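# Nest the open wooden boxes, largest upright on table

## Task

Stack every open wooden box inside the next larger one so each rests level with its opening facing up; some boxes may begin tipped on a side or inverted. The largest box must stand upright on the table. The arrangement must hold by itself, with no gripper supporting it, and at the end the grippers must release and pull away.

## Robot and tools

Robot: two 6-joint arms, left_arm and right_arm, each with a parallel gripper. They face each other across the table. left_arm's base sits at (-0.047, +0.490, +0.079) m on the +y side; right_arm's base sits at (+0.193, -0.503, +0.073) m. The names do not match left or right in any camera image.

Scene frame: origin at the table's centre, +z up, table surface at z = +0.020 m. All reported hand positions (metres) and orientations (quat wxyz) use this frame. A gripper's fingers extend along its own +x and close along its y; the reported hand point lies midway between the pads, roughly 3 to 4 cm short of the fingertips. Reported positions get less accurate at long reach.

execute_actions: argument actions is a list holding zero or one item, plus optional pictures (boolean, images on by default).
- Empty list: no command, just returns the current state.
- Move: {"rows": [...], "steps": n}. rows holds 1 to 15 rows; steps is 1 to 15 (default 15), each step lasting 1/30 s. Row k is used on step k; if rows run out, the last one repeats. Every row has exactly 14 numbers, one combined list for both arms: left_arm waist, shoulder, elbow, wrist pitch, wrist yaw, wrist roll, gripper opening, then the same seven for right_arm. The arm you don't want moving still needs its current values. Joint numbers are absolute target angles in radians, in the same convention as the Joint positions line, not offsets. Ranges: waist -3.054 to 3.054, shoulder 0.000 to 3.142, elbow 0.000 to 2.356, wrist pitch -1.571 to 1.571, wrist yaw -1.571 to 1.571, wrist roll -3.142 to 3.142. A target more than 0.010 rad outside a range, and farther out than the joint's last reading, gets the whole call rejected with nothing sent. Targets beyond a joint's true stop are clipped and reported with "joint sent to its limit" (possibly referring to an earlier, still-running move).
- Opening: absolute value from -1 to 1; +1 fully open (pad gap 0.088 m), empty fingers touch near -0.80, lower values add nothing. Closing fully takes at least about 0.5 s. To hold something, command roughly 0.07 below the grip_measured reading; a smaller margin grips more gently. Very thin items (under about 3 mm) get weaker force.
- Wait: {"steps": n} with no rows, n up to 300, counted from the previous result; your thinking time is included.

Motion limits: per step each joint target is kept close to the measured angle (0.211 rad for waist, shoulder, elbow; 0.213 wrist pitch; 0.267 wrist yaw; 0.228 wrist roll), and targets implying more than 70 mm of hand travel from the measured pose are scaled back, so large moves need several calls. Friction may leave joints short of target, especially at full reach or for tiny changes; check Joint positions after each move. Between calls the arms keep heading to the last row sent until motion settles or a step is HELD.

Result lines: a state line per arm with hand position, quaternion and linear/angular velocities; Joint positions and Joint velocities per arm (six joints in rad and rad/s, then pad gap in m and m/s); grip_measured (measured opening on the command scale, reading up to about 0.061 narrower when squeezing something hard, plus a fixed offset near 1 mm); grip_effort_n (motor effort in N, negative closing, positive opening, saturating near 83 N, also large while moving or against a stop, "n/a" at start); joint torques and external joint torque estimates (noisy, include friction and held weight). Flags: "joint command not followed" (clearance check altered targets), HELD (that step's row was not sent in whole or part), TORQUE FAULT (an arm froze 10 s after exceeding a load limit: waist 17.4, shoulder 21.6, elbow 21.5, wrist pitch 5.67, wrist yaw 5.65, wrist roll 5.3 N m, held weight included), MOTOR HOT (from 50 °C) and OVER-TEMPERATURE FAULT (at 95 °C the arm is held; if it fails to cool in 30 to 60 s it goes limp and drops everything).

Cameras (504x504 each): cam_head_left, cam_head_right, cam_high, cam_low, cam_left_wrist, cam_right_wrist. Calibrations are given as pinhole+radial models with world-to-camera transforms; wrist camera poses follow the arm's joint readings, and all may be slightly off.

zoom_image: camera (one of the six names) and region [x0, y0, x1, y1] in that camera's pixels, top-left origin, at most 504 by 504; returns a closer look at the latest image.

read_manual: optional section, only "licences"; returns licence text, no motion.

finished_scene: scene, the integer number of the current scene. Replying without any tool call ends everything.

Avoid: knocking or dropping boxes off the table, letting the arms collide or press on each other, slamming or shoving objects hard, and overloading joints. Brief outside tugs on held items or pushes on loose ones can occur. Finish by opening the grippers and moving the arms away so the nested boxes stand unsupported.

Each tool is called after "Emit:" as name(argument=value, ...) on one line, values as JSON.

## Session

Emit:
execute_actions(actions=[])

Scene clock: 0.00 s of 4500.00 s.
left_arm: end_effector_position=(-0.0181, +0.0599, +0.3399) grip_measured=+0.836 grip_effort_n=n/a end_effector_quat_wxyz=(-0.325, +0.820, -0.415, -0.223) end_effector_velocity=(+0.002, +0.002, -0.004) end_effector_angular_velocity=(+0.008, +0.008, +0.018) | right_arm: end_effector_position=(+0.0320, -0.0878, +0.2356) grip_measured=+0.846 grip_effort_n=n/a end_effector_quat_wxyz=(+0.305, +0.589, +0.654, -0.365) end_effector_velocity=(+0.001, -0.002, -0.001) end_effector_angular_velocity=(-0.008, -0.002, +0.009)
Joint positions: left_arm=[ 0.206  1.556  1.645 -0.881  0.307  3.031  0.08 ] | right_arm=[ 0.77   2.007  1.538 -0.685  0.337 -2.753  0.08 ]
Joint velocities: left_arm=[-0.002  0.002 -0.007 -0.007 -0.007 -0.007 -0.   ] | right_arm=[-0.002 -0.002 -0.002 -0.007 -0.007 -0.007 -0.   ]
Joint torques (N m, as the arm reports them, + toward a larger angle): no reading
External joint torques (N m, as the arm's controller estimates them; a push from outside toward a larger angle lowers the number): no reading
Heat: left arm: hottest waist 29 °C (+0.0 °C/min); right arm: hottest shoulder 28 °C (+0.0 °C/min).
camera_calibration (this result's frames):
cam_left_wrist: T_world_to_cam=[[0.855185, 0.406317, 0.321816, -0.105651], [-0.0851926, -0.502249, 0.860516, -0.23229], [0.511274, -0.763317, -0.394901, 0.264765], [0, 0, 0, 1]] pos_world=[-0.0648059, 0.12836, 0.338445]
cam_right_wrist: T_world_to_cam=[[-0.986079, -0.0845818, 0.143156, -0.0101398], [0.0690892, 0.574692, 0.815448, -0.117608], [-0.151243, 0.813987, -0.560849, 0.283177], [0, 0, 0, 1]] pos_world=[0.0409552, -0.163771, 0.256175]

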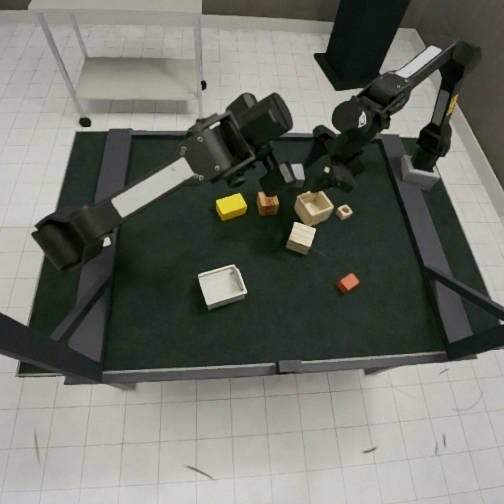

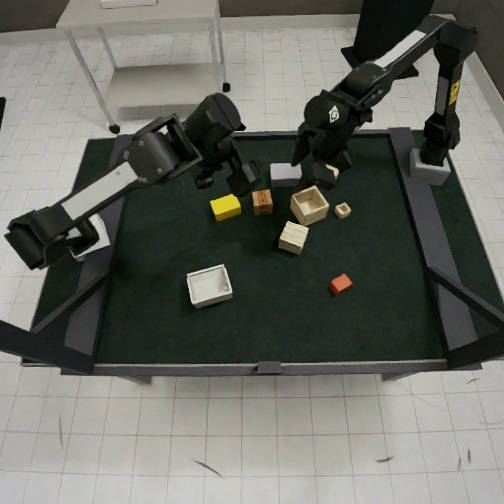

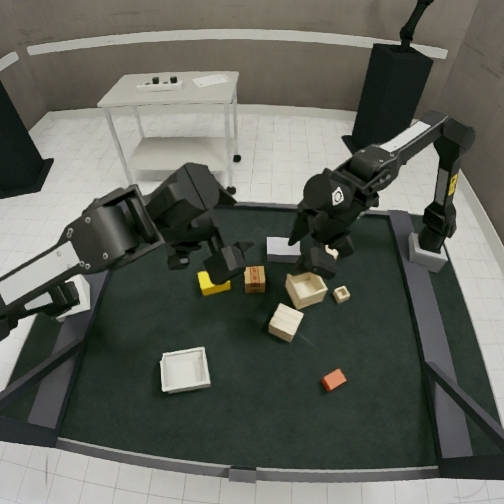

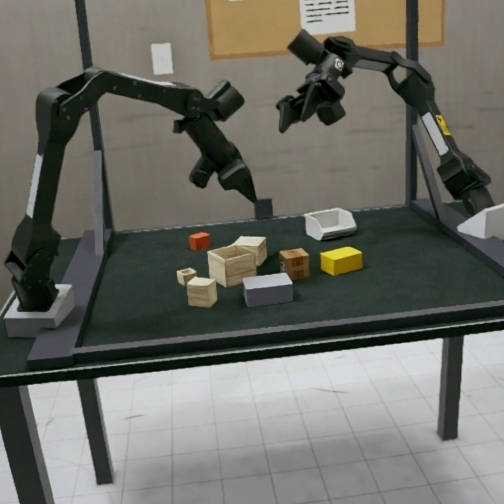

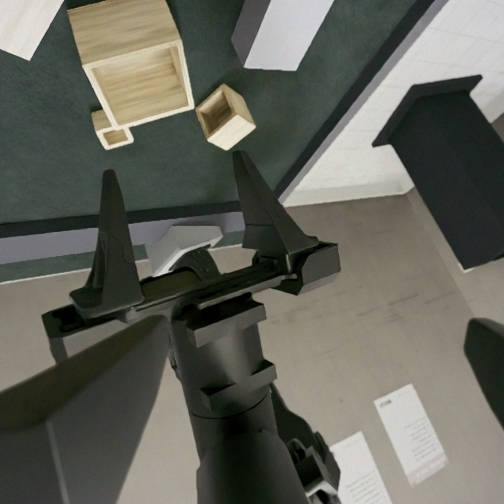

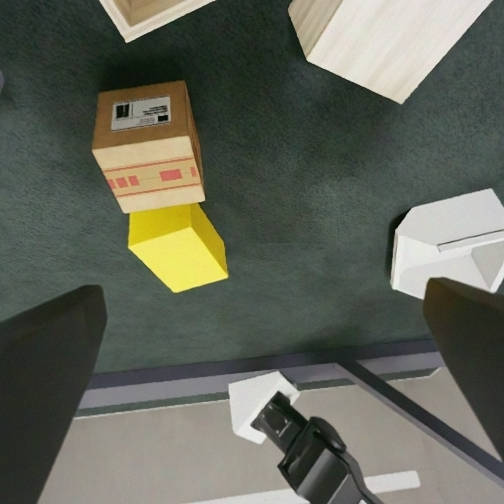

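Emit:
execute_actions(actions=[{"rows":[[0.22,1.45,1.55,-0.9,0.3,2.9,0.8,0.74,1.9,1.48,-0.68,0.33,-2.6,0.8],[0.22,1.45,1.55,-0.9,0.3,2.9,0.8,0.74,1.9,1.48,-0.68,0.33,-2.6,0.8],[0.22,1.45,1.55,-0.9,0.3,2.9,0.8,0.74,1.9,1.48,-0.68,0.33,-2.6,0.8],[0.24,1.25,1.35,-0.95,0.3,2.7,0.8,0.68,1.7,1.35,-0.7,0.33,-2.4,0.8],[0.24,1.25,1.35,-0.95,0.3,2.7,0.8,0.68,1.7,1.35,-0.7,0.33,-2.4,0.8],[0.24,1.25,1.35,-0.95,0.3,2.7,0.8,0.68,1.7,1.35,-0.7,0.33,-2.4,0.8],[0.27,1.0,1.1,-1.0,0.3,2.5,0.8,0.6,1.45,1.15,-0.75,0.33,-2.2,0.8],[0.27,1.0,1.1,-1.0,0.3,2.5,0.8,0.6,1.45,1.15,-0.75,0.33,-2.2,0.8],[0.27,1.0,1.1,-1.0,0.3,2.5,0.8,0.6,1.45,1.15,-0.75,0.33,-2.2,0.8],[0.3,0.75,0.85,-1.0,0.3,2.3,0.8,0.5,1.2,0.95,-0.75,0.33,-2.0,0.8],[0.3,0.75,0.85,-1.0,0.3,2.3,0.8,0.5,1.2,0.95,-0.75,0.33,-2.0,0.8],[0.3,0.75,0.85,-1.0,0.3,2.3,0.8,0.5,1.2,0.95,-0.75,0.33,-2.0,0.8],[0.3,0.5,0.6,-1.0,0.3,2.1,0.8,0.4,0.9,0.75,-0.75,0.33,-1.8,0.8]]}], pictures=false)

Emit:
execute_actions(actions=[{"steps":15}])

Emit:
zoom_image(camera="cam_high", region=[230,200,390,360])

Emit:
zoom_image(camera="cam_low", region=[150,200,310,320])

Scene clock: 1.90 s of 4500.00 s.
left_arm: end_effector_position=(-0.0668, +0.2433, +0.2672) grip_measured=+0.803 grip_effort_n=-15.6 end_effector_quat_wxyz=(+0.036, +0.895, -0.240, -0.375) end_effector_velocity=(-0.047, +0.351, -0.287) end_effector_angular_velocity=(-1.083, +0.730, +1.128) | right_arm: end_effector_position=(+0.2127, -0.2042, +0.2360) grip_measured=+0.802 grip_effort_n=-16.0 end_effector_quat_wxyz=(-0.032, +0.712, +0.354, -0.606) end_effector_velocity=(+0.357, -0.396, -0.199) end_effector_angular_velocity=(-0.136, +1.032, -2.574)
Joint positions: left_arm=[ 0.294  0.832  0.943 -0.996  0.302  2.249  0.078] | right_arm=[ 0.455  1.334  0.982 -0.745  0.332 -1.984  0.078]
Joint velocities: left_arm=[ 0.027 -1.81  -1.702 -0.051 -0.022 -1.722 -0.   ] | right_arm=[-0.921 -1.736 -1.673 -0.007  0.095  1.927 -0.   ]
Joint torques (N m, as the arm reports them, + toward a larger angle): left_arm=[ 1.24  0.03  4.17  1.33 -0.35 -0.09] | right_arm=[ 2.83 -5.34  4.43  1.12 -0.13  0.15]
External joint torques (N m, as the arm's controller estimates them; a push from outside toward a larger angle lowers the number): left_arm=[ 0.05 -0.54 -0.28  0.06 -0.07 -0.06] | right_arm=[-0.09 -1.58 -1.38  0.22  0.13  0.13]
Heat: left arm: hottest waist 29 °C (+0.0 °C/min); right arm: hottest shoulder 29 °C (+0.0 °C/min).
Steps of this call (steps 1 to 42: nothing new was sent; steps 43 to 57: all 15 steps of this action). Readings (joint positions):
43: left_arm=[0.207 1.547 1.636 -0.876 0.307 3.012] | right_arm=[0.770 1.998 1.534 -0.682 0.336 -2.730]
44: left_arm=[0.209 1.528 1.612 -0.880 0.306 2.974] | right_arm=[0.766 1.983 1.518 -0.680 0.332 -2.687]
46: left_arm=[0.214 1.475 1.556 -0.895 0.305 2.908] | right_arm=[0.751 1.933 1.483 -0.678 0.331 -2.615]
50: left_arm=[0.244 1.261 1.342 -0.954 0.303 2.676] | right_arm=[0.673 1.728 1.334 -0.702 0.328 -2.394]
57: the state above

Scene clock: 2.40 s of 4500.00 s.
left_arm: end_effector_position=(-0.0604, +0.3035, +0.2017) grip_measured=+0.803 grip_effort_n=-16.0 end_effector_quat_wxyz=(+0.101, +0.890, -0.207, -0.395) end_effector_velocity=(+0.003, +0.005, -0.004) end_effector_angular_velocity=(+0.007, -0.006, +0.024) | right_arm: end_effector_position=(+0.2450, -0.2684, +0.2519) grip_measured=+0.802 grip_effort_n=-16.0 end_effector_quat_wxyz=(-0.196, +0.694, +0.318, -0.615) end_effector_velocity=(-0.000, -0.002, -0.001) end_effector_angular_velocity=(-0.003, +0.000, +0.009)
Joint positions: left_arm=[ 0.296  0.506  0.61  -1.001  0.302  2.103  0.078] | right_arm=[ 0.403  0.907  0.763 -0.748  0.332 -1.805  0.078]
Joint velocities: left_arm=[-0.002 -0.012 -0.017 -0.007 -0.022 -0.007 -0.   ] | right_arm=[-0.002 -0.007 -0.002 -0.007 -0.007 -0.007  0.   ]
Joint torques (N m, as the arm reports them, + toward a larger angle): left_arm=[ 0.57  0.45  4.54  1.51 -0.35 -0.13] | right_arm=[ 0.37 -1.94  5.51  1.46 -0.12  0.2 ]
External joint torques (N m, as the arm's controller estimates them; a push from outside toward a larger angle lowers the number): left_arm=[ 0.23 -0.51 -0.37  0.24 -0.08 -0.1 ] | right_arm=[-0.27 -0.45 -1.27  0.02 -0.09  0.16]
Heat: left arm: hottest waist 29 °C (+0.0 °C/min); right arm: hottest shoulder 29 °C (+0.0 °C/min).
Steps of this call (steps 1 to 15: the robot went on to your last target). Readings (joint positions):
1: left_arm=[0.295 0.772 0.886 -0.997 0.302 2.200] | right_arm=[0.429 1.274 0.925 -0.745 0.334 -1.927]
2: left_arm=[0.295 0.711 0.829 -0.997 0.302 2.168] | right_arm=[0.414 1.215 0.872 -0.748 0.334 -1.885]
4: left_arm=[0.296 0.598 0.719 -1.001 0.302 2.133] | right_arm=[0.406 1.102 0.798 -0.756 0.334 -1.842]
8: left_arm=[0.296 0.523 0.619 -1.006 0.302 2.109] | right_arm=[0.404 0.933 0.768 -0.747 0.332 -1.811]
15: the state above
camera_calibration (this result's frames):
cam_left_wrist: T_world_to_cam=[[0.328798, 0.8693, -0.369065, -0.156953], [0.509054, 0.166025, 0.844571, -0.158323], [0.79546, -0.465567, -0.387932, 0.343143], [0, 0, 0, 1]] pos_world=[-0.140755, 0.322481, 0.208905]
cam_right_wrist: T_world_to_cam=[[-0.223416, 0.685632, 0.692816, 0.063748], [0.894269, -0.138588, 0.42553, -0.337188], [0.387773, 0.714635, -0.582177, 0.318156], [0, 0, 0, 1]] pos_world=[0.192407, -0.317803, 0.284541]

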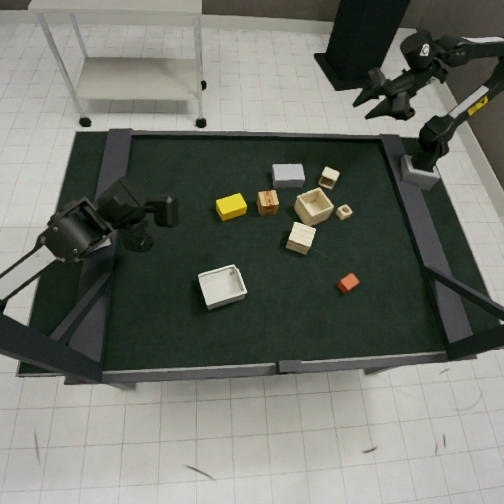

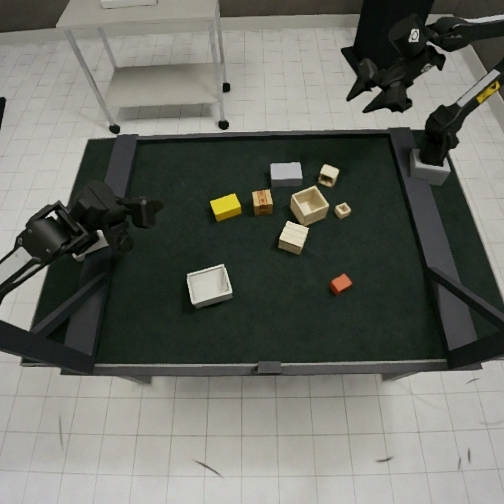

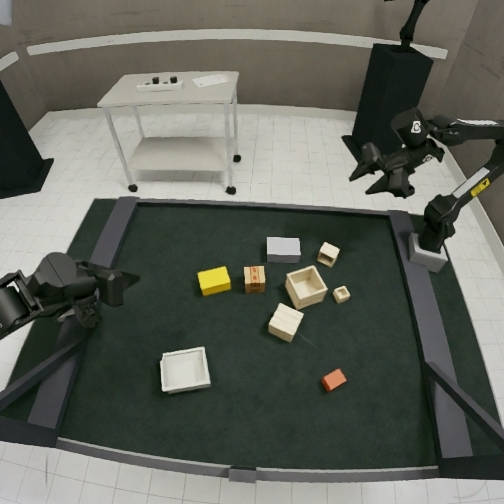

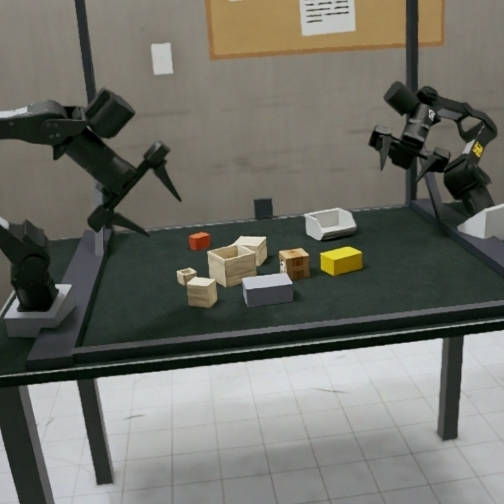

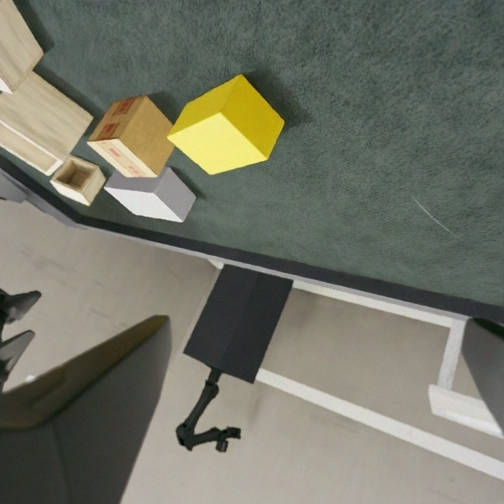

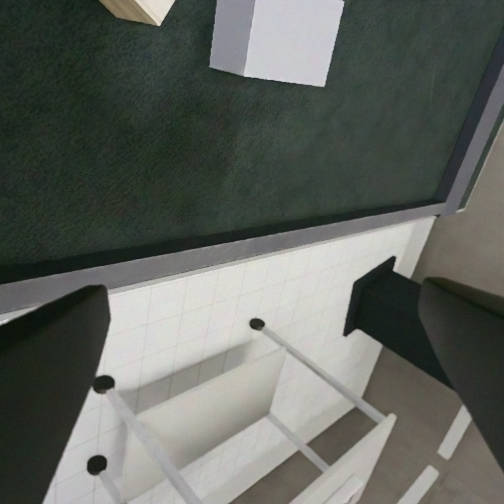

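Region (230, 200, 390, 360) of cam_high's 504x504 image, scaled by 3.150, with more detail than that image has.

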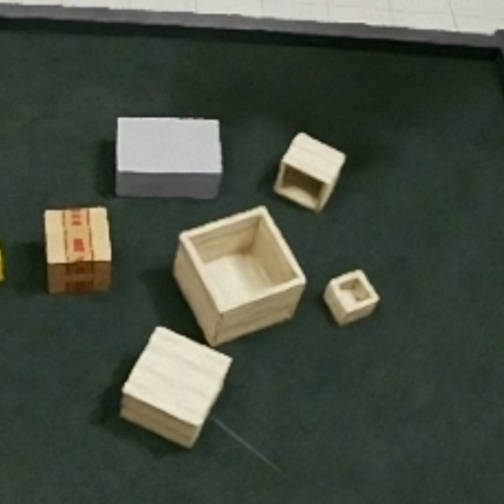

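Region (150, 200, 310, 320) of cam_low's 504x504 image, scaled by 3.150, with more detail than that image has; it fills the top 378 rows of this view, and the rest is white.

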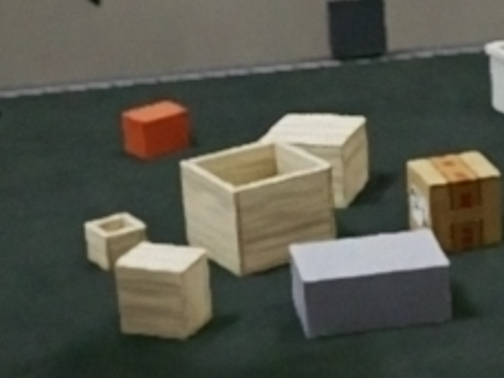

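Emit:
zoom_image(camera="cam_head_left", region=[270,155,370,265])

Emit:
zoom_image(camera="cam_left_wrist", region=[0,0,130,220])

Region (270, 155, 370, 265) of cam_head_left's 504x504 image, scaled by 4.582, with more detail than that image has; it fills the left 458 columns of this view, and the rest is white.

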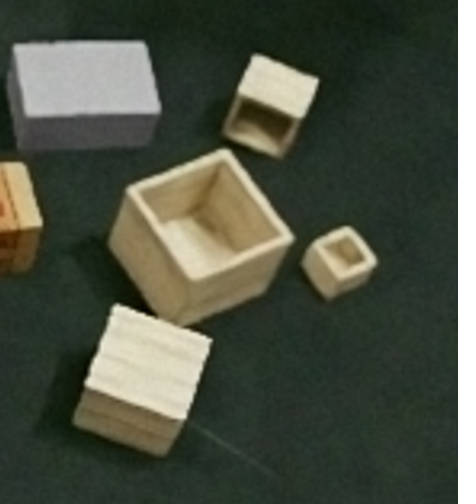

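Region (0, 0, 130, 220) of cam_left_wrist's 504x504 image, scaled by 2.291, with more detail than that image has; it fills the left 298 columns of this view, and the rest is white.

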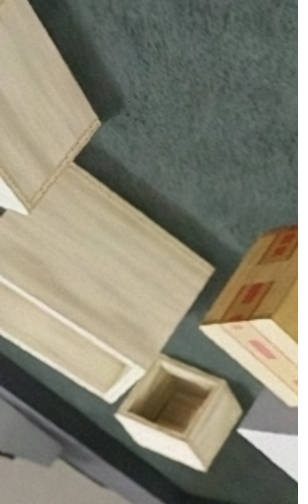

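Emit:
execute_actions(actions=[{"rows":[[0.27,0.6,0.65,-0.85,0.36,1.9,0.8,0.41,1.0,0.82,-0.77,0.32,-1.7,0.8],[0.27,0.6,0.65,-0.85,0.36,1.9,0.8,0.41,1.0,0.82,-0.77,0.32,-1.7,0.8],[0.27,0.6,0.65,-0.85,0.36,1.9,0.8,0.41,1.0,0.82,-0.77,0.32,-1.7,0.8],[0.24,0.7,0.7,-0.65,0.43,1.7,0.8,0.42,1.12,0.9,-0.8,0.31,-1.55,0.8],[0.24,0.7,0.7,-0.65,0.43,1.7,0.8,0.42,1.12,0.9,-0.8,0.31,-1.55,0.8],[0.24,0.7,0.7,-0.65,0.43,1.7,0.8,0.42,1.12,0.9,-0.8,0.31,-1.55,0.8],[0.21,0.8,0.73,-0.45,0.5,1.5,0.8,0.43,1.24,0.98,-0.83,0.3,-1.4,0.8],[0.21,0.8,0.73,-0.45,0.5,1.5,0.8,0.43,1.24,0.98,-0.83,0.3,-1.4,0.8],[0.21,0.8,0.73,-0.45,0.5,1.5,0.8,0.43,1.24,0.98,-0.83,0.3,-1.4,0.8],[0.18,0.9,0.76,-0.25,0.57,1.3,0.8,0.44,1.36,1.05,-0.86,0.29,-1.3,0.8],[0.18,0.9,0.76,-0.25,0.57,1.3,0.8,0.44,1.36,1.05,-0.86,0.29,-1.3,0.8],[0.18,0.9,0.76,-0.25,0.57,1.3,0.8,0.44,1.36,1.05,-0.86,0.29,-1.3,0.8],[0.15,1.0,0.8,-0.05,0.64,1.1,0.8,0.45,1.48,1.12,-0.89,0.28,-1.2,0.8]]}], pictures=false)

Emit:
execute_actions(actions=[{"rows":[[0.13,1.15,0.82,0.15,0.7,0.9,0.8,0.46,1.57,1.17,-0.92,0.27,-1.1,0.8],[0.13,1.15,0.82,0.15,0.7,0.9,0.8,0.46,1.57,1.17,-0.92,0.27,-1.1,0.8],[0.13,1.15,0.82,0.15,0.7,0.9,0.8,0.46,1.57,1.17,-0.92,0.27,-1.1,0.8],[0.11,1.3,0.84,0.35,0.76,0.7,0.8,0.47,1.66,1.21,-0.94,0.26,-1.0,0.8],[0.11,1.3,0.84,0.35,0.76,0.7,0.8,0.47,1.66,1.21,-0.94,0.26,-1.0,0.8],[0.11,1.3,0.84,0.35,0.76,0.7,0.8,0.47,1.66,1.21,-0.94,0.26,-1.0,0.8],[0.09,1.43,0.85,0.53,0.82,0.5,0.8,0.48,1.75,1.24,-0.95,0.25,-0.92,0.8],[0.09,1.43,0.85,0.53,0.82,0.5,0.8,0.48,1.75,1.24,-0.95,0.25,-0.92,0.8],[0.09,1.43,0.85,0.53,0.82,0.5,0.8,0.48,1.75,1.24,-0.95,0.25,-0.92,0.8],[0.07,1.55,0.86,0.7,0.88,0.3,0.8,0.49,1.83,1.24,-0.96,0.24,-0.85,0.8],[0.07,1.55,0.86,0.7,0.88,0.3,0.8,0.49,1.83,1.24,-0.96,0.24,-0.85,0.8],[0.07,1.55,0.86,0.7,0.88,0.3,0.8,0.49,1.83,1.24,-0.96,0.24,-0.85,0.8],[0.05,1.67,0.87,0.85,0.94,0.1,0.8,0.496,1.9,1.22,-0.96,0.23,-0.8,0.8]]}], pictures=false)

Emit:
execute_actions(actions=[{"rows":[[0.035,1.76,0.87,0.9,0.97,-0.05,0.8,0.496,1.92,1.21,-0.96,0.222,-0.773,0.8],[0.035,1.76,0.87,0.9,0.97,-0.05,0.8,0.496,1.92,1.21,-0.96,0.222,-0.773,0.8],[0.035,1.76,0.87,0.9,0.97,-0.05,0.8,0.496,1.92,1.21,-0.96,0.222,-0.773,0.8],[0.02,1.84,0.86,0.95,1.01,-0.2,0.8,0.496,1.94,1.2,-0.958,0.222,-0.773,0.8],[0.02,1.84,0.86,0.95,1.01,-0.2,0.8,0.496,1.94,1.2,-0.958,0.222,-0.773,0.8],[0.02,1.84,0.86,0.95,1.01,-0.2,0.8,0.496,1.94,1.2,-0.958,0.222,-0.773,0.8],[0.008,1.89,0.85,0.945,1.01,-0.281,0.8,0.496,1.94,1.2,-0.958,0.222,-0.773,0.8]]}])

Scene clock: 14.17 s of 4500.00 s.
left_arm: end_effector_position=(-0.0917, +0.1357, +0.2668) grip_measured=+0.803 grip_effort_n=-15.1 end_effector_quat_wxyz=(+0.378, +0.680, -0.310, -0.546) end_effector_velocity=(-0.080, -0.302, +0.122) end_effector_angular_velocity=(-0.898, +1.219, -0.272) | right_arm: end_effector_position=(+0.2101, -0.2040, +0.2359) grip_measured=+0.802 grip_effort_n=-15.6 end_effector_quat_wxyz=(-0.238, +0.660, +0.088, -0.707) end_effector_velocity=(-0.099, +0.156, -0.084) end_effector_angular_velocity=(-0.424, +0.286, -0.334)
Joint positions: left_arm=[ 0.167  0.944  0.773 -0.216  0.6    1.254  0.078] | right_arm=[ 0.443  1.408  1.08  -0.869  0.288 -1.258  0.078]
Joint velocities: left_arm=[-0.261  0.838  0.295  1.736  0.359 -1.824 -0.   ] | right_arm=[ 0.085  0.979  0.51   0.022 -0.11   0.637 -0.   ]
Joint torques (N m, as the arm reports them, + toward a larger angle): left_arm=[ 2.18 -2.43  6.6   1.41 -0.08 -0.12] | right_arm=[ 1.49 -5.1   6.18  0.69 -0.11  0.17]
External joint torques (N m, as the arm's controller estimates them; a push from outside toward a larger angle lowers the number): left_arm=[-0.21 -0.04  1.82  0.33  0.19 -0.06] | right_arm=[ 0.26  0.29  0.88  0.28 -0.1   0.15]
Heat: left arm: hottest waist 29 °C (+0.0 °C/min); right arm: hottest shoulder 29 °C (+4.2 °C/min).
Steps of this call (steps 1 to 15: the robot went on to your last target; steps 16 to 90: nothing new was sent; then 8.27 s passed at rest; steps 91 to 105: all 15 steps of this action). Readings (joint positions):
91: left_arm=[0.295 0.513 0.610 -0.990 0.306 2.074] | right_arm=[0.403 0.915 0.767 -0.754 0.332 -1.787]
92: left_arm=[0.288 0.531 0.612 -0.944 0.324 2.014] | right_arm=[0.404 0.934 0.780 -0.762 0.330 -1.758]
94: left_arm=[0.277 0.585 0.634 -0.871 0.349 1.930] | right_arm=[0.407 0.986 0.808 -0.770 0.325 -1.704]
98: left_arm=[0.238 0.711 0.694 -0.639 0.444 1.688] | right_arm=[0.419 1.135 0.908 -0.811 0.312 -1.518]
105: the state above

Scene clock: 14.67 s of 4500.00 s.
left_arm: end_effector_position=(-0.0751, +0.0207, +0.2144) grip_measured=+0.803 grip_effort_n=-15.1 end_effector_quat_wxyz=(+0.472, +0.390, -0.141, -0.778) end_effector_velocity=(+0.022, -0.101, -0.137) end_effector_angular_velocity=(+0.271, +1.520, +0.144) | right_arm: end_effector_position=(+0.1610, -0.1819, +0.1531) grip_measured=+0.802 grip_effort_n=-15.6 end_effector_quat_wxyz=(+0.211, -0.669, +0.134, +0.700) end_effector_velocity=(-0.069, -0.042, -0.195) end_effector_angular_velocity=(-0.645, -0.049, -0.099)
Joint positions: left_arm=[0.063 1.597 0.86  0.694 0.903 0.287 0.078] | right_arm=[ 0.491  1.848  1.233 -0.957  0.238 -0.834  0.078]
Joint velocities: left_arm=[-0.198  0.96   0.061  1.575  0.271 -1.956 -0.   ] | right_arm=[ 0.056  0.613 -0.051 -0.007 -0.095  0.315 -0.   ]
Joint torques (N m, as the arm reports them, + toward a larger angle): left_arm=[ 4.5  -5.06  6.02  1.68 -0.05 -0.09] | right_arm=[ 1.84 -6.87  5.01  0.52 -0.09  0.15]
External joint torques (N m, as the arm's controller estimates them; a push from outside toward a larger angle lowers the number): left_arm=[-0.22  0.73  1.22  0.33  0.17 -0.07] | right_arm=[ 0.2   1.07 -0.86  0.13 -0.09  0.13]
Heat: left arm: hottest waist 29 °C (+0.0 °C/min); right arm: hottest shoulder 29 °C (+4.1 °C/min).
Steps of this call (steps 1 to 15: all 15 steps of this action). Readings (joint positions):
1: left_arm=[0.161 0.982 0.782 -0.158 0.620 1.192] | right_arm=[0.446 1.446 1.098 -0.879 0.285 -1.224]
2: left_arm=[0.151 1.023 0.795 -0.093 0.650 1.128] | right_arm=[0.449 1.481 1.119 -0.898 0.282 -1.184]
4: left_arm=[0.138 1.112 0.814 0.028 0.683 0.998] | right_arm=[0.456 1.542 1.150 -0.909 0.275 -1.123]
8: left_arm=[0.111 1.305 0.835 0.275 0.770 0.739] | right_arm=[0.469 1.662 1.208 -0.940 0.262 -0.992]
15: the state above

Scene clock: 15.17 s of 4500.00 s.
left_arm: end_effector_position=(-0.0504, +0.0197, +0.1349) grip_measured=+0.803 grip_effort_n=-15.6 end_effector_quat_wxyz=(+0.505, +0.255, +0.128, -0.814) end_effector_velocity=(-0.006, -0.000, +0.004) end_effector_angular_velocity=(-0.005, +0.037, +0.000) | right_arm: end_effector_position=(+0.1543, -0.1933, +0.1245) grip_measured=+0.802 grip_effort_n=-15.6 end_effector_quat_wxyz=(+0.189, -0.680, +0.177, +0.686) end_effector_velocity=(+0.002, -0.004, -0.002) end_effector_angular_velocity=(-0.015, +0.004, +0.003)
Joint positions: left_arm=[ 0.01   1.88   0.852  0.944  1.006 -0.273  0.078] | right_arm=[ 0.494  1.925  1.209 -0.958  0.225 -0.778  0.078]
Joint velocities: left_arm=[-0.002 -0.002 -0.007  0.051  0.007 -0.066 -0.   ] | right_arm=[-0.007 -0.002 -0.007 -0.007 -0.007 -0.007 -0.   ]
Joint torques (N m, as the arm reports them, + toward a larger angle): left_arm=[ 4.79 -4.73  4.61  1.3  -0.11 -0.06] | right_arm=[ 1.9  -5.76  4.46  0.44 -0.15  0.14]
External joint torques (N m, as the arm's controller estimates them; a push from outside toward a larger angle lowers the number): left_arm=[-0.21  1.14  0.48  0.24  0.15 -0.05] | right_arm=[ 0.04  1.41 -0.93  0.11 -0.11  0.14]
Heat: left arm: hottest waist 29 °C (+0.0 °C/min); right arm: hottest shoulder 29 °C (+4.0 °C/min).
Steps of this call (steps 1 to 15: all 15 steps of this action). Readings (joint positions):
1: left_arm=[0.057 1.636 0.860 0.753 0.919 0.221] | right_arm=[0.493 1.868 1.229 -0.957 0.235 -0.820]
2: left_arm=[0.051 1.671 0.863 0.809 0.937 0.158] | right_arm=[0.494 1.884 1.225 -0.957 0.231 -0.806]
4: left_arm=[0.040 1.729 0.865 0.862 0.958 0.034] | right_arm=[0.494 1.904 1.217 -0.958 0.227 -0.790]
8: left_arm=[0.021 1.831 0.862 0.930 0.997 -0.183] | right_arm=[0.494 1.923 1.211 -0.958 0.225 -0.780]
15: the state above
camera_calibration (this result's frames):
cam_left_wrist: T_world_to_cam=[[-0.902302, 0.421906, -0.0885843, -0.0292786], [0.382934, 0.689989, -0.614228, 0.120244], [-0.198024, -0.588141, -0.784141, 0.182912], [0, 0, 0, 1]] pos_world=[-0.0362426, 0.0369638, 0.214692]
cam_right_wrist: T_world_to_cam=[[0.480202, 0.875055, 0.0607123, 0.0870272], [0.807917, -0.468188, 0.35787, -0.233424], [0.34158, -0.122799, -0.931796, 0.114248], [0, 0, 0, 1]] pos_world=[0.107772, -0.17141, 0.184707]

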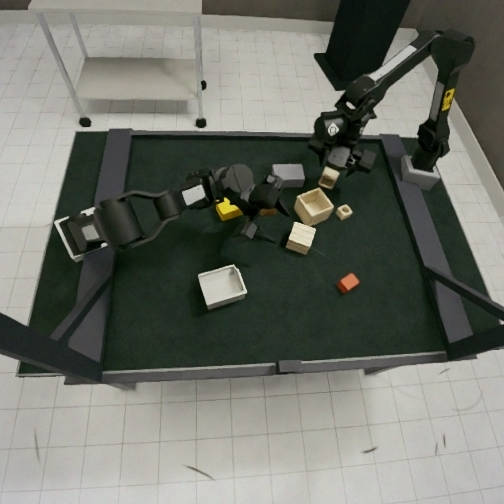

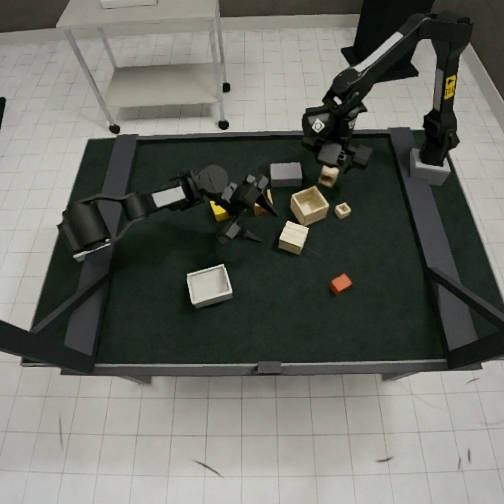

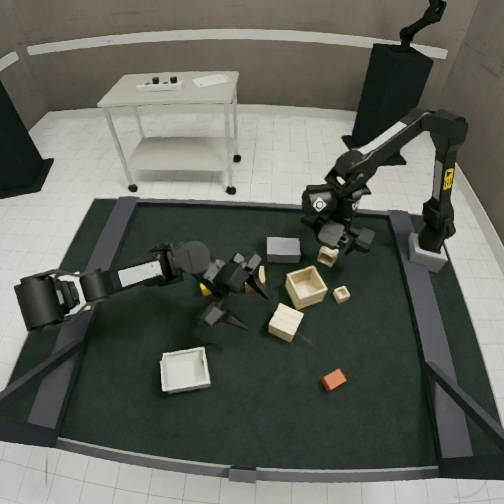

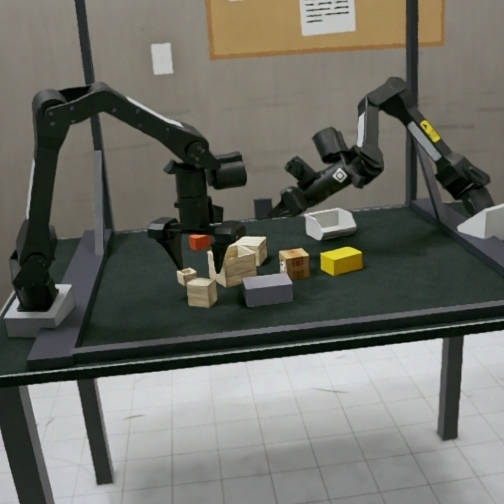

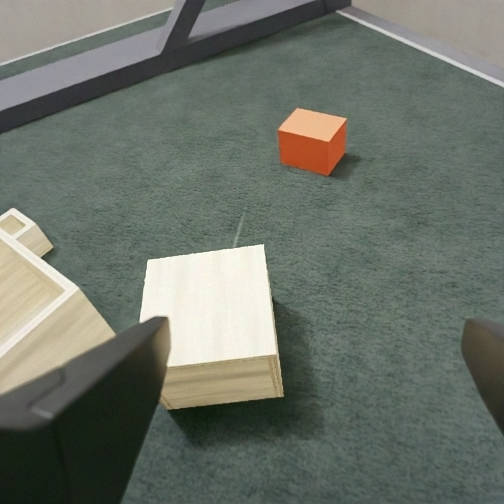

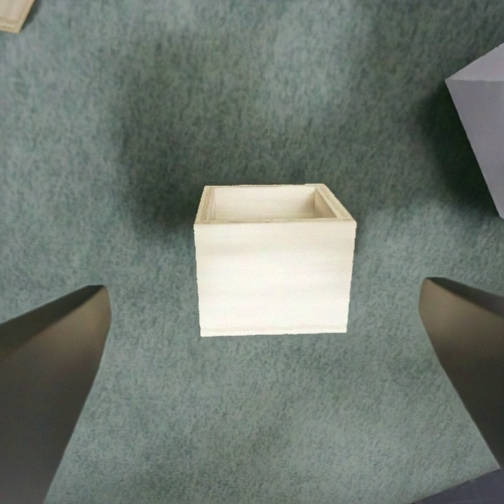

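Emit:
execute_actions(actions=[{"rows":[[0.009,1.9,0.875,0.95,1.01,-0.281,0.7,0.485,1.94,1.19,-0.93,0.226,-0.79,0.8],[0.009,1.9,0.875,0.95,1.01,-0.281,0.7,0.485,1.94,1.19,-0.93,0.226,-0.79,0.8],[0.009,1.94,0.9,0.955,1.01,-0.281,0.7,0.473,1.955,1.17,-0.89,0.227,-0.8,0.8],[0.009,1.94,0.9,0.955,1.01,-0.281,0.7,0.473,1.955,1.17,-0.89,0.227,-0.8,0.8],[0.009,1.98,0.925,0.96,1.01,-0.281,0.7,0.46,1.97,1.15,-0.855,0.228,-0.812,0.8],[0.009,1.98,0.925,0.96,1.01,-0.281,0.7,0.46,1.97,1.15,-0.855,0.228,-0.812,0.8],[0.009,2.02,0.95,0.965,1.01,-0.281,0.7,0.447,1.99,1.13,-0.82,0.229,-0.825,0.8],[0.009,2.02,0.95,0.965,1.01,-0.281,0.7,0.447,1.99,1.13,-0.82,0.229,-0.825,0.8],[0.009,2.07,0.97,0.97,1.01,-0.281,0.7,0.434,2.01,1.105,-0.78,0.23,-0.838,0.8],[0.009,2.07,0.97,0.97,1.01,-0.281,0.7,0.434,2.01,1.105,-0.78,0.23,-0.838,0.8],[0.009,2.115,0.99,0.974,1.011,-0.281,0.7,0.42,2.03,1.083,-0.745,0.231,-0.853,0.8]]}])

Scene clock: 21.17 s of 4500.00 s.
left_arm: end_effector_position=(-0.0099, +0.0019, +0.0961) grip_measured=+0.703 grip_effort_n=-15.6 end_effector_quat_wxyz=(+0.513, +0.254, +0.162, -0.804) end_effector_velocity=(+0.051, +0.021, -0.073) end_effector_angular_velocity=(+0.148, +0.064, +0.129) | right_arm: end_effector_position=(+0.1650, -0.1951, +0.0677) grip_measured=+0.802 grip_effort_n=-15.1 end_effector_quat_wxyz=(+0.182, -0.683, +0.185, +0.683) end_effector_velocity=(+0.010, -0.031, -0.055) end_effector_angular_velocity=(-0.125, -0.012, +0.038)
Joint positions: left_arm=[ 0.009  2.096  0.974  0.97   1.009 -0.279  0.073] | right_arm=[ 0.423  2.015  1.094 -0.76   0.228 -0.844  0.078]
Joint velocities: left_arm=[-0.002  0.203 -0.002 -0.007 -0.007  0.007 -0.   ] | right_arm=[-0.056  0.09  -0.12   0.095 -0.007 -0.066 -0.   ]
Joint torques (N m, as the arm reports them, + toward a larger angle): left_arm=[ 5.45 -6.23  6.04  1.54 -0.15 -0.07] | right_arm=[ 2.05 -6.84  4.68  0.76  0.12 -0.11]
External joint torques (N m, as the arm's controller estimates them; a push from outside toward a larger angle lowers the number): left_arm=[-0.21  1.72  1.57  0.16  0.05 -0.08] | right_arm=[-0.33  1.39 -0.95  0.31  0.2  -0.11]
Heat: left arm: hottest waist 30 °C (+2.8 °C/min); right arm: hottest shoulder 29 °C (+2.8 °C/min).
Steps of this call (steps 1 to 15: the robot went on to your last target; steps 16 to 90: nothing new was sent; then 2.50 s passed at rest; steps 91 to 105: all 15 steps of this action). Readings (joint positions):
91: left_arm=[0.010 1.881 0.853 0.945 1.007 -0.279] | right_arm=[0.494 1.926 1.208 -0.956 0.225 -0.777]
92: left_arm=[0.010 1.883 0.856 0.946 1.008 -0.279] | right_arm=[0.493 1.926 1.206 -0.948 0.225 -0.778]
94: left_arm=[0.010 1.898 0.872 0.952 1.009 -0.279] | right_arm=[0.488 1.929 1.196 -0.919 0.225 -0.786]
98: left_arm=[0.010 1.966 0.922 0.960 1.009 -0.279] | right_arm=[0.464 1.955 1.162 -0.855 0.225 -0.809]
105: the state above
camera_calibration (this result's frames):
cam_left_wrist: T_world_to_cam=[[-0.921022, 0.387309, -0.0413507, 0.00665536], [0.33608, 0.736526, -0.587009, 0.0900397], [-0.196898, -0.554545, -0.808524, 0.152294], [0, 0, 0, 1]] pos_world=[0.00585559, 0.0155595, 0.176263]
cam_right_wrist: T_world_to_cam=[[0.480831, 0.875857, 0.0409311, 0.0882191], [0.807251, -0.460424, 0.369262, -0.221709], [0.342267, -0.144511, -0.928423, 0.0528791], [0, 0, 0, 1]] pos_world=[0.118458, -0.171706, 0.127352]

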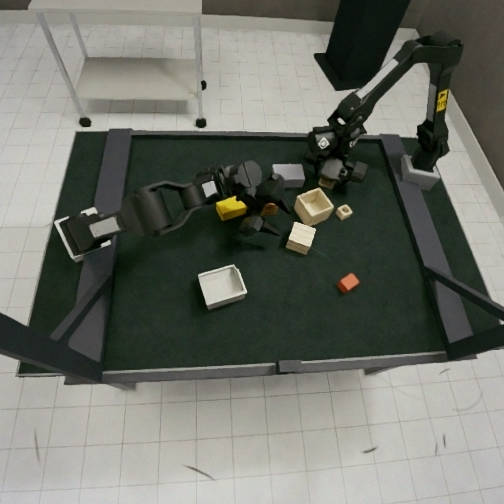

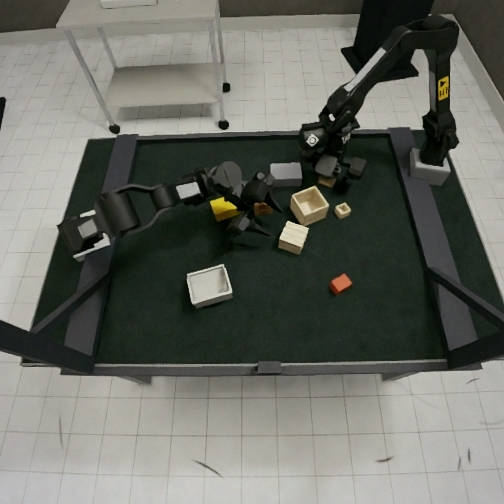

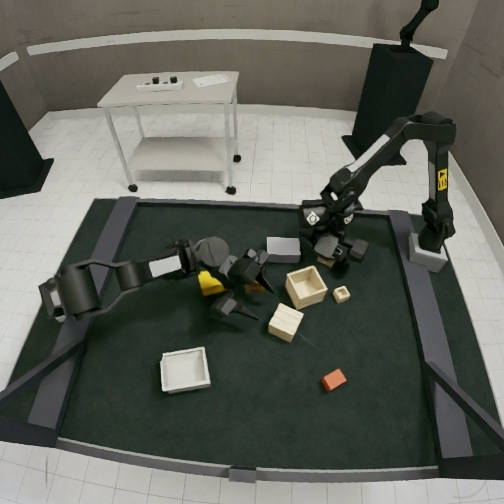

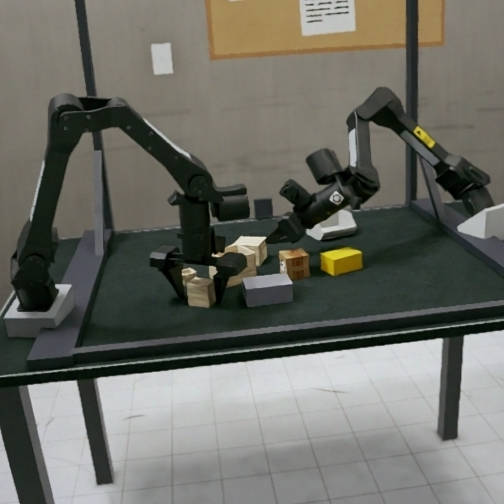

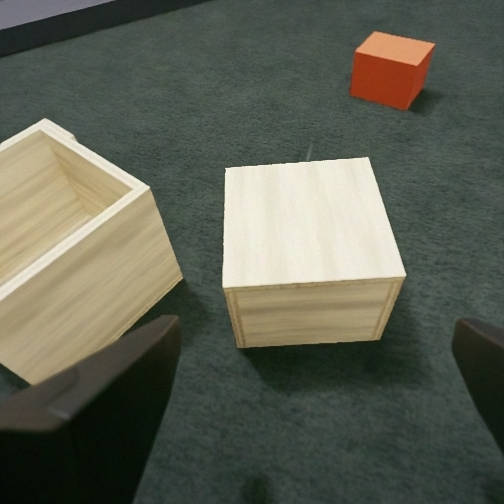

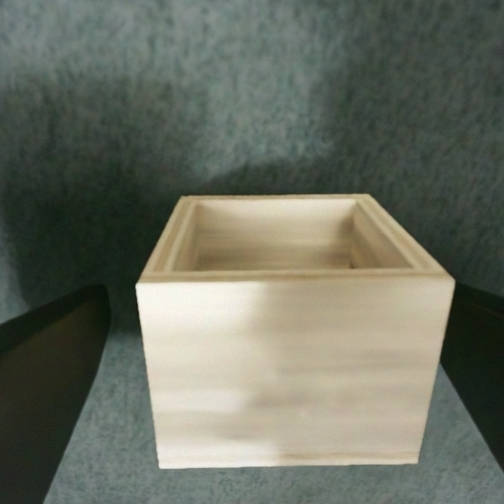

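Emit:
execute_actions(actions=[{"rows":[[-0.01,2.13,1.015,0.965,0.99,-0.286,0.6,0.421,2.033,1.092,-0.745,0.231,-0.853,0.6],[-0.01,2.13,1.015,0.965,0.99,-0.286,0.6,0.421,2.033,1.092,-0.745,0.231,-0.853,0.5],[-0.032,2.15,1.048,0.96,0.969,-0.291,0.6,0.421,2.033,1.092,-0.745,0.231,-0.853,0.4],[-0.032,2.15,1.048,0.96,0.969,-0.291,0.6,0.421,2.033,1.092,-0.745,0.231,-0.853,0.35],[-0.054,2.17,1.08,0.953,0.948,-0.296,0.6,0.421,2.033,1.092,-0.745,0.231,-0.853,0.3],[-0.054,2.17,1.08,0.953,0.948,-0.296,0.6,0.421,2.033,1.092,-0.745,0.231,-0.853,0.25],[-0.076,2.19,1.11,0.946,0.927,-0.301,0.6,0.421,2.033,1.092,-0.745,0.231,-0.853,0.22],[-0.076,2.19,1.11,0.946,0.927,-0.301,0.6,0.421,2.033,1.092,-0.745,0.231,-0.853,0.19],[-0.098,2.21,1.14,0.939,0.905,-0.306,0.6,0.421,2.033,1.092,-0.745,0.231,-0.853,0.16],[-0.098,2.21,1.14,0.939,0.905,-0.306,0.6,0.421,2.033,1.092,-0.745,0.231,-0.853,0.13],[-0.12,2.23,1.172,0.932,0.884,-0.311,0.6,0.421,2.033,1.092,-0.745,0.231,-0.853,0.1],[-0.12,2.23,1.172,0.932,0.884,-0.311,0.6,0.421,2.033,1.092,-0.745,0.231,-0.853,0.07],[-0.142,2.248,1.203,0.925,0.863,-0.315,0.6,0.421,2.033,1.092,-0.745,0.231,-0.853,0.04]]}], pictures=false)

Emit:
execute_actions(actions=[{"steps":8}])

Scene clock: 24.20 s of 4500.00 s.
left_arm: end_effector_position=(-0.0347, -0.0515, +0.0595) grip_measured=+0.603 grip_effort_n=-15.6 end_effector_quat_wxyz=(+0.509, +0.254, +0.158, -0.807) end_effector_velocity=(-0.082, -0.065, -0.083) end_effector_angular_velocity=(+0.057, +0.045, -0.108) | right_arm: end_effector_position=(+0.1647, -0.1940, +0.0659) grip_measured=+0.097 grip_effort_n=-83.5 end_effector_quat_wxyz=(+0.183, -0.682, +0.183, +0.684) end_effector_velocity=(-0.000, -0.005, +0.002) end_effector_angular_velocity=(-0.017, +0.004, +0.014)
Joint positions: left_arm=[-0.127  2.222  1.177  0.93   0.88  -0.31   0.069] | right_arm=[ 0.422  2.018  1.09  -0.747  0.228 -0.849  0.044]
Joint velocities: left_arm=[-0.271  0.178  0.281 -0.051 -0.139 -0.051 -0.   ] | right_arm=[ 0.002 -0.007 -0.002 -0.022 -0.007 -0.007 -0.   ]
Joint torques (N m, as the arm reports them, + toward a larger angle): left_arm=[ 6.7  -6.55  4.7   1.33 -0.38 -0.05] | right_arm=[ 1.76 -5.8   5.04  0.52  0.08 -0.14]
External joint torques (N m, as the arm's controller estimates them; a push from outside toward a larger angle lowers the number): left_arm=[-0.28  1.57  1.16  0.08 -0.17 -0.05] | right_arm=[-0.26  1.58  0.25  0.24  0.13 -0.14]
Heat: left arm: hottest waist 30 °C (+2.5 °C/min); right arm: hottest shoulder 30 °C (+5.0 °C/min).
Steps of this call (steps 1 to 30: the robot went on to your last target; steps 31 to 76: nothing new was sent; steps 77 to 91: all 15 steps of this action). Readings (joint positions):
77: left_arm=[0.009 2.105 0.985 0.973 1.009 -0.280] | right_arm=[0.422 2.018 1.090 -0.747 0.228 -0.849]
78: left_arm=[0.006 2.108 0.991 0.972 1.005 -0.281] | right_arm=[0.422 2.018 1.090 -0.747 0.228 -0.849]
80: left_arm=[-0.005 2.121 1.013 0.967 0.989 -0.285] | right_arm=[0.422 2.018 1.090 -0.747 0.228 -0.849]
84: left_arm=[-0.048 2.156 1.073 0.955 0.951 -0.294] | right_arm=[0.422 2.018 1.090 -0.747 0.228 -0.849]
91: the state above

Scene clock: 24.47 s of 4500.00 s.
left_arm: end_effector_position=(-0.0399, -0.0559, +0.0548) grip_measured=+0.603 grip_effort_n=-15.6 end_effector_quat_wxyz=(+0.507, +0.254, +0.158, -0.809) end_effector_velocity=(+0.002, -0.002, -0.001) end_effector_angular_velocity=(-0.002, -0.000, +0.024) | right_arm: end_effector_position=(+0.1647, -0.1940, +0.0659) grip_measured=+0.097 grip_effort_n=-83.5 end_effector_quat_wxyz=(+0.183, -0.682, +0.183, +0.684) end_effector_velocity=(+0.000, -0.002, +0.000) end_effector_angular_velocity=(-0.009, +0.006, -0.008)
Joint positions: left_arm=[-0.144  2.232  1.194  0.927  0.868 -0.312  0.069] | right_arm=[ 0.422  2.018  1.09  -0.747  0.228 -0.849  0.044]
Joint velocities: left_arm=[-0.002  0.002  0.002 -0.007 -0.022 -0.007 -0.   ] | right_arm=[-0.002 -0.002 -0.002 -0.007 -0.007  0.007  0.   ]
Joint torques (N m, as the arm reports them, + toward a larger angle): left_arm=[ 6.33 -5.94  5.15  1.3  -0.37 -0.04] | right_arm=[ 1.92 -5.77  4.96  0.55  0.07 -0.12]
External joint torques (N m, as the arm's controller estimates them; a push from outside toward a larger angle lowers the number): left_arm=[ 0.01  2.14  1.27  0.06 -0.14 -0.04] | right_arm=[-0.09  1.6   0.14  0.25  0.12 -0.12]
Heat: left arm: hottest waist 30 °C (+2.5 °C/min); right arm: hottest shoulder 30 °C (+4.9 °C/min).
Steps of this call (steps 1 to 8: the robot went on to your last target). Readings (joint positions):
1: left_arm=[-0.135 2.227 1.184 0.929 0.876 -0.311] | right_arm=[0.422 2.018 1.090 -0.747 0.228 -0.849]
2: left_arm=[-0.140 2.230 1.188 0.928 0.873 -0.311] | right_arm=[0.422 2.018 1.090 -0.747 0.228 -0.849]
4: left_arm=[-0.144 2.232 1.192 0.928 0.870 -0.312] | right_arm=[0.422 2.018 1.090 -0.747 0.228 -0.849]
8: the state above
camera_calibration (this result's frames):
cam_left_wrist: T_world_to_cam=[[-0.914171, 0.403034, -0.0430686, 0.000935617], [0.348687, 0.727795, -0.590535, 0.118601], [-0.20666, -0.554867, -0.805862, 0.0804134], [0, 0, 0, 1]] pos_world=[-0.0238811, -0.0420756, 0.13488]
cam_right_wrist: T_world_to_cam=[[0.479484, 0.876371, 0.0454783, 0.087526], [0.808478, -0.461303, 0.365461, -0.220507], [0.341259, -0.138465, -0.929715, 0.052939], [0, 0, 0, 1]] pos_world=[0.118242, -0.171096, 0.125825]

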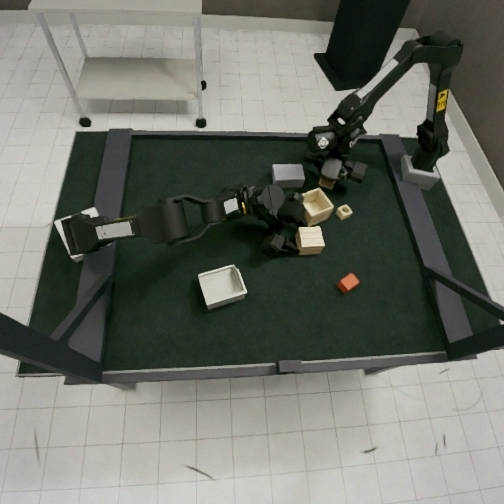

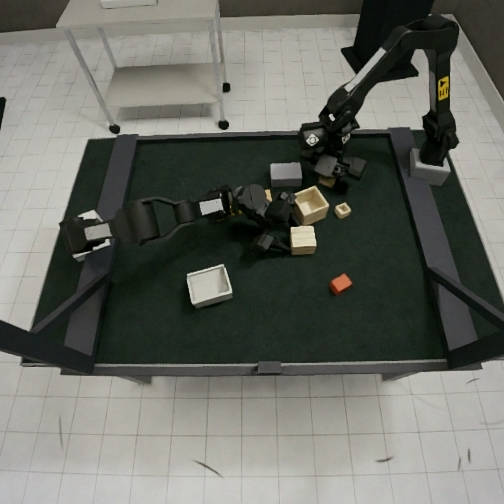

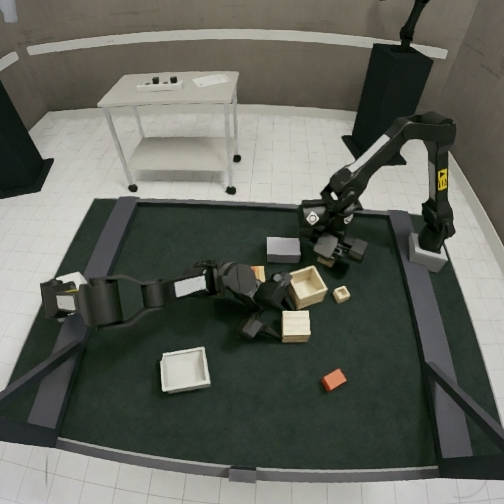

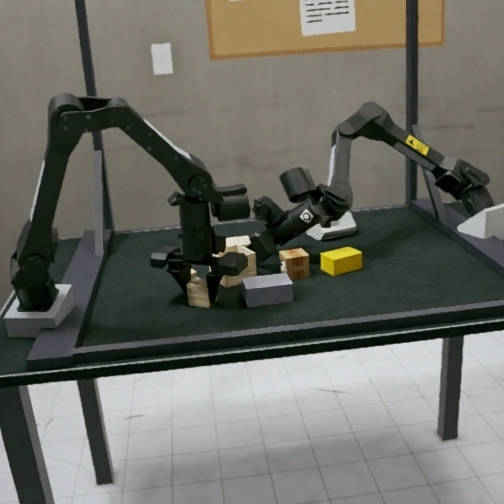

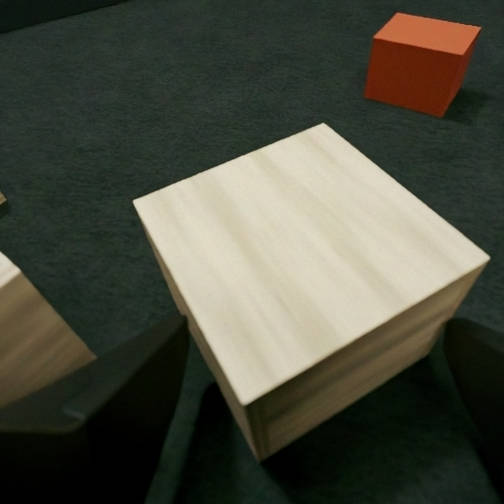

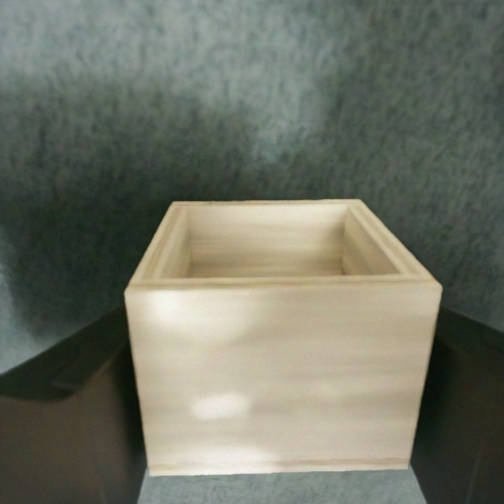

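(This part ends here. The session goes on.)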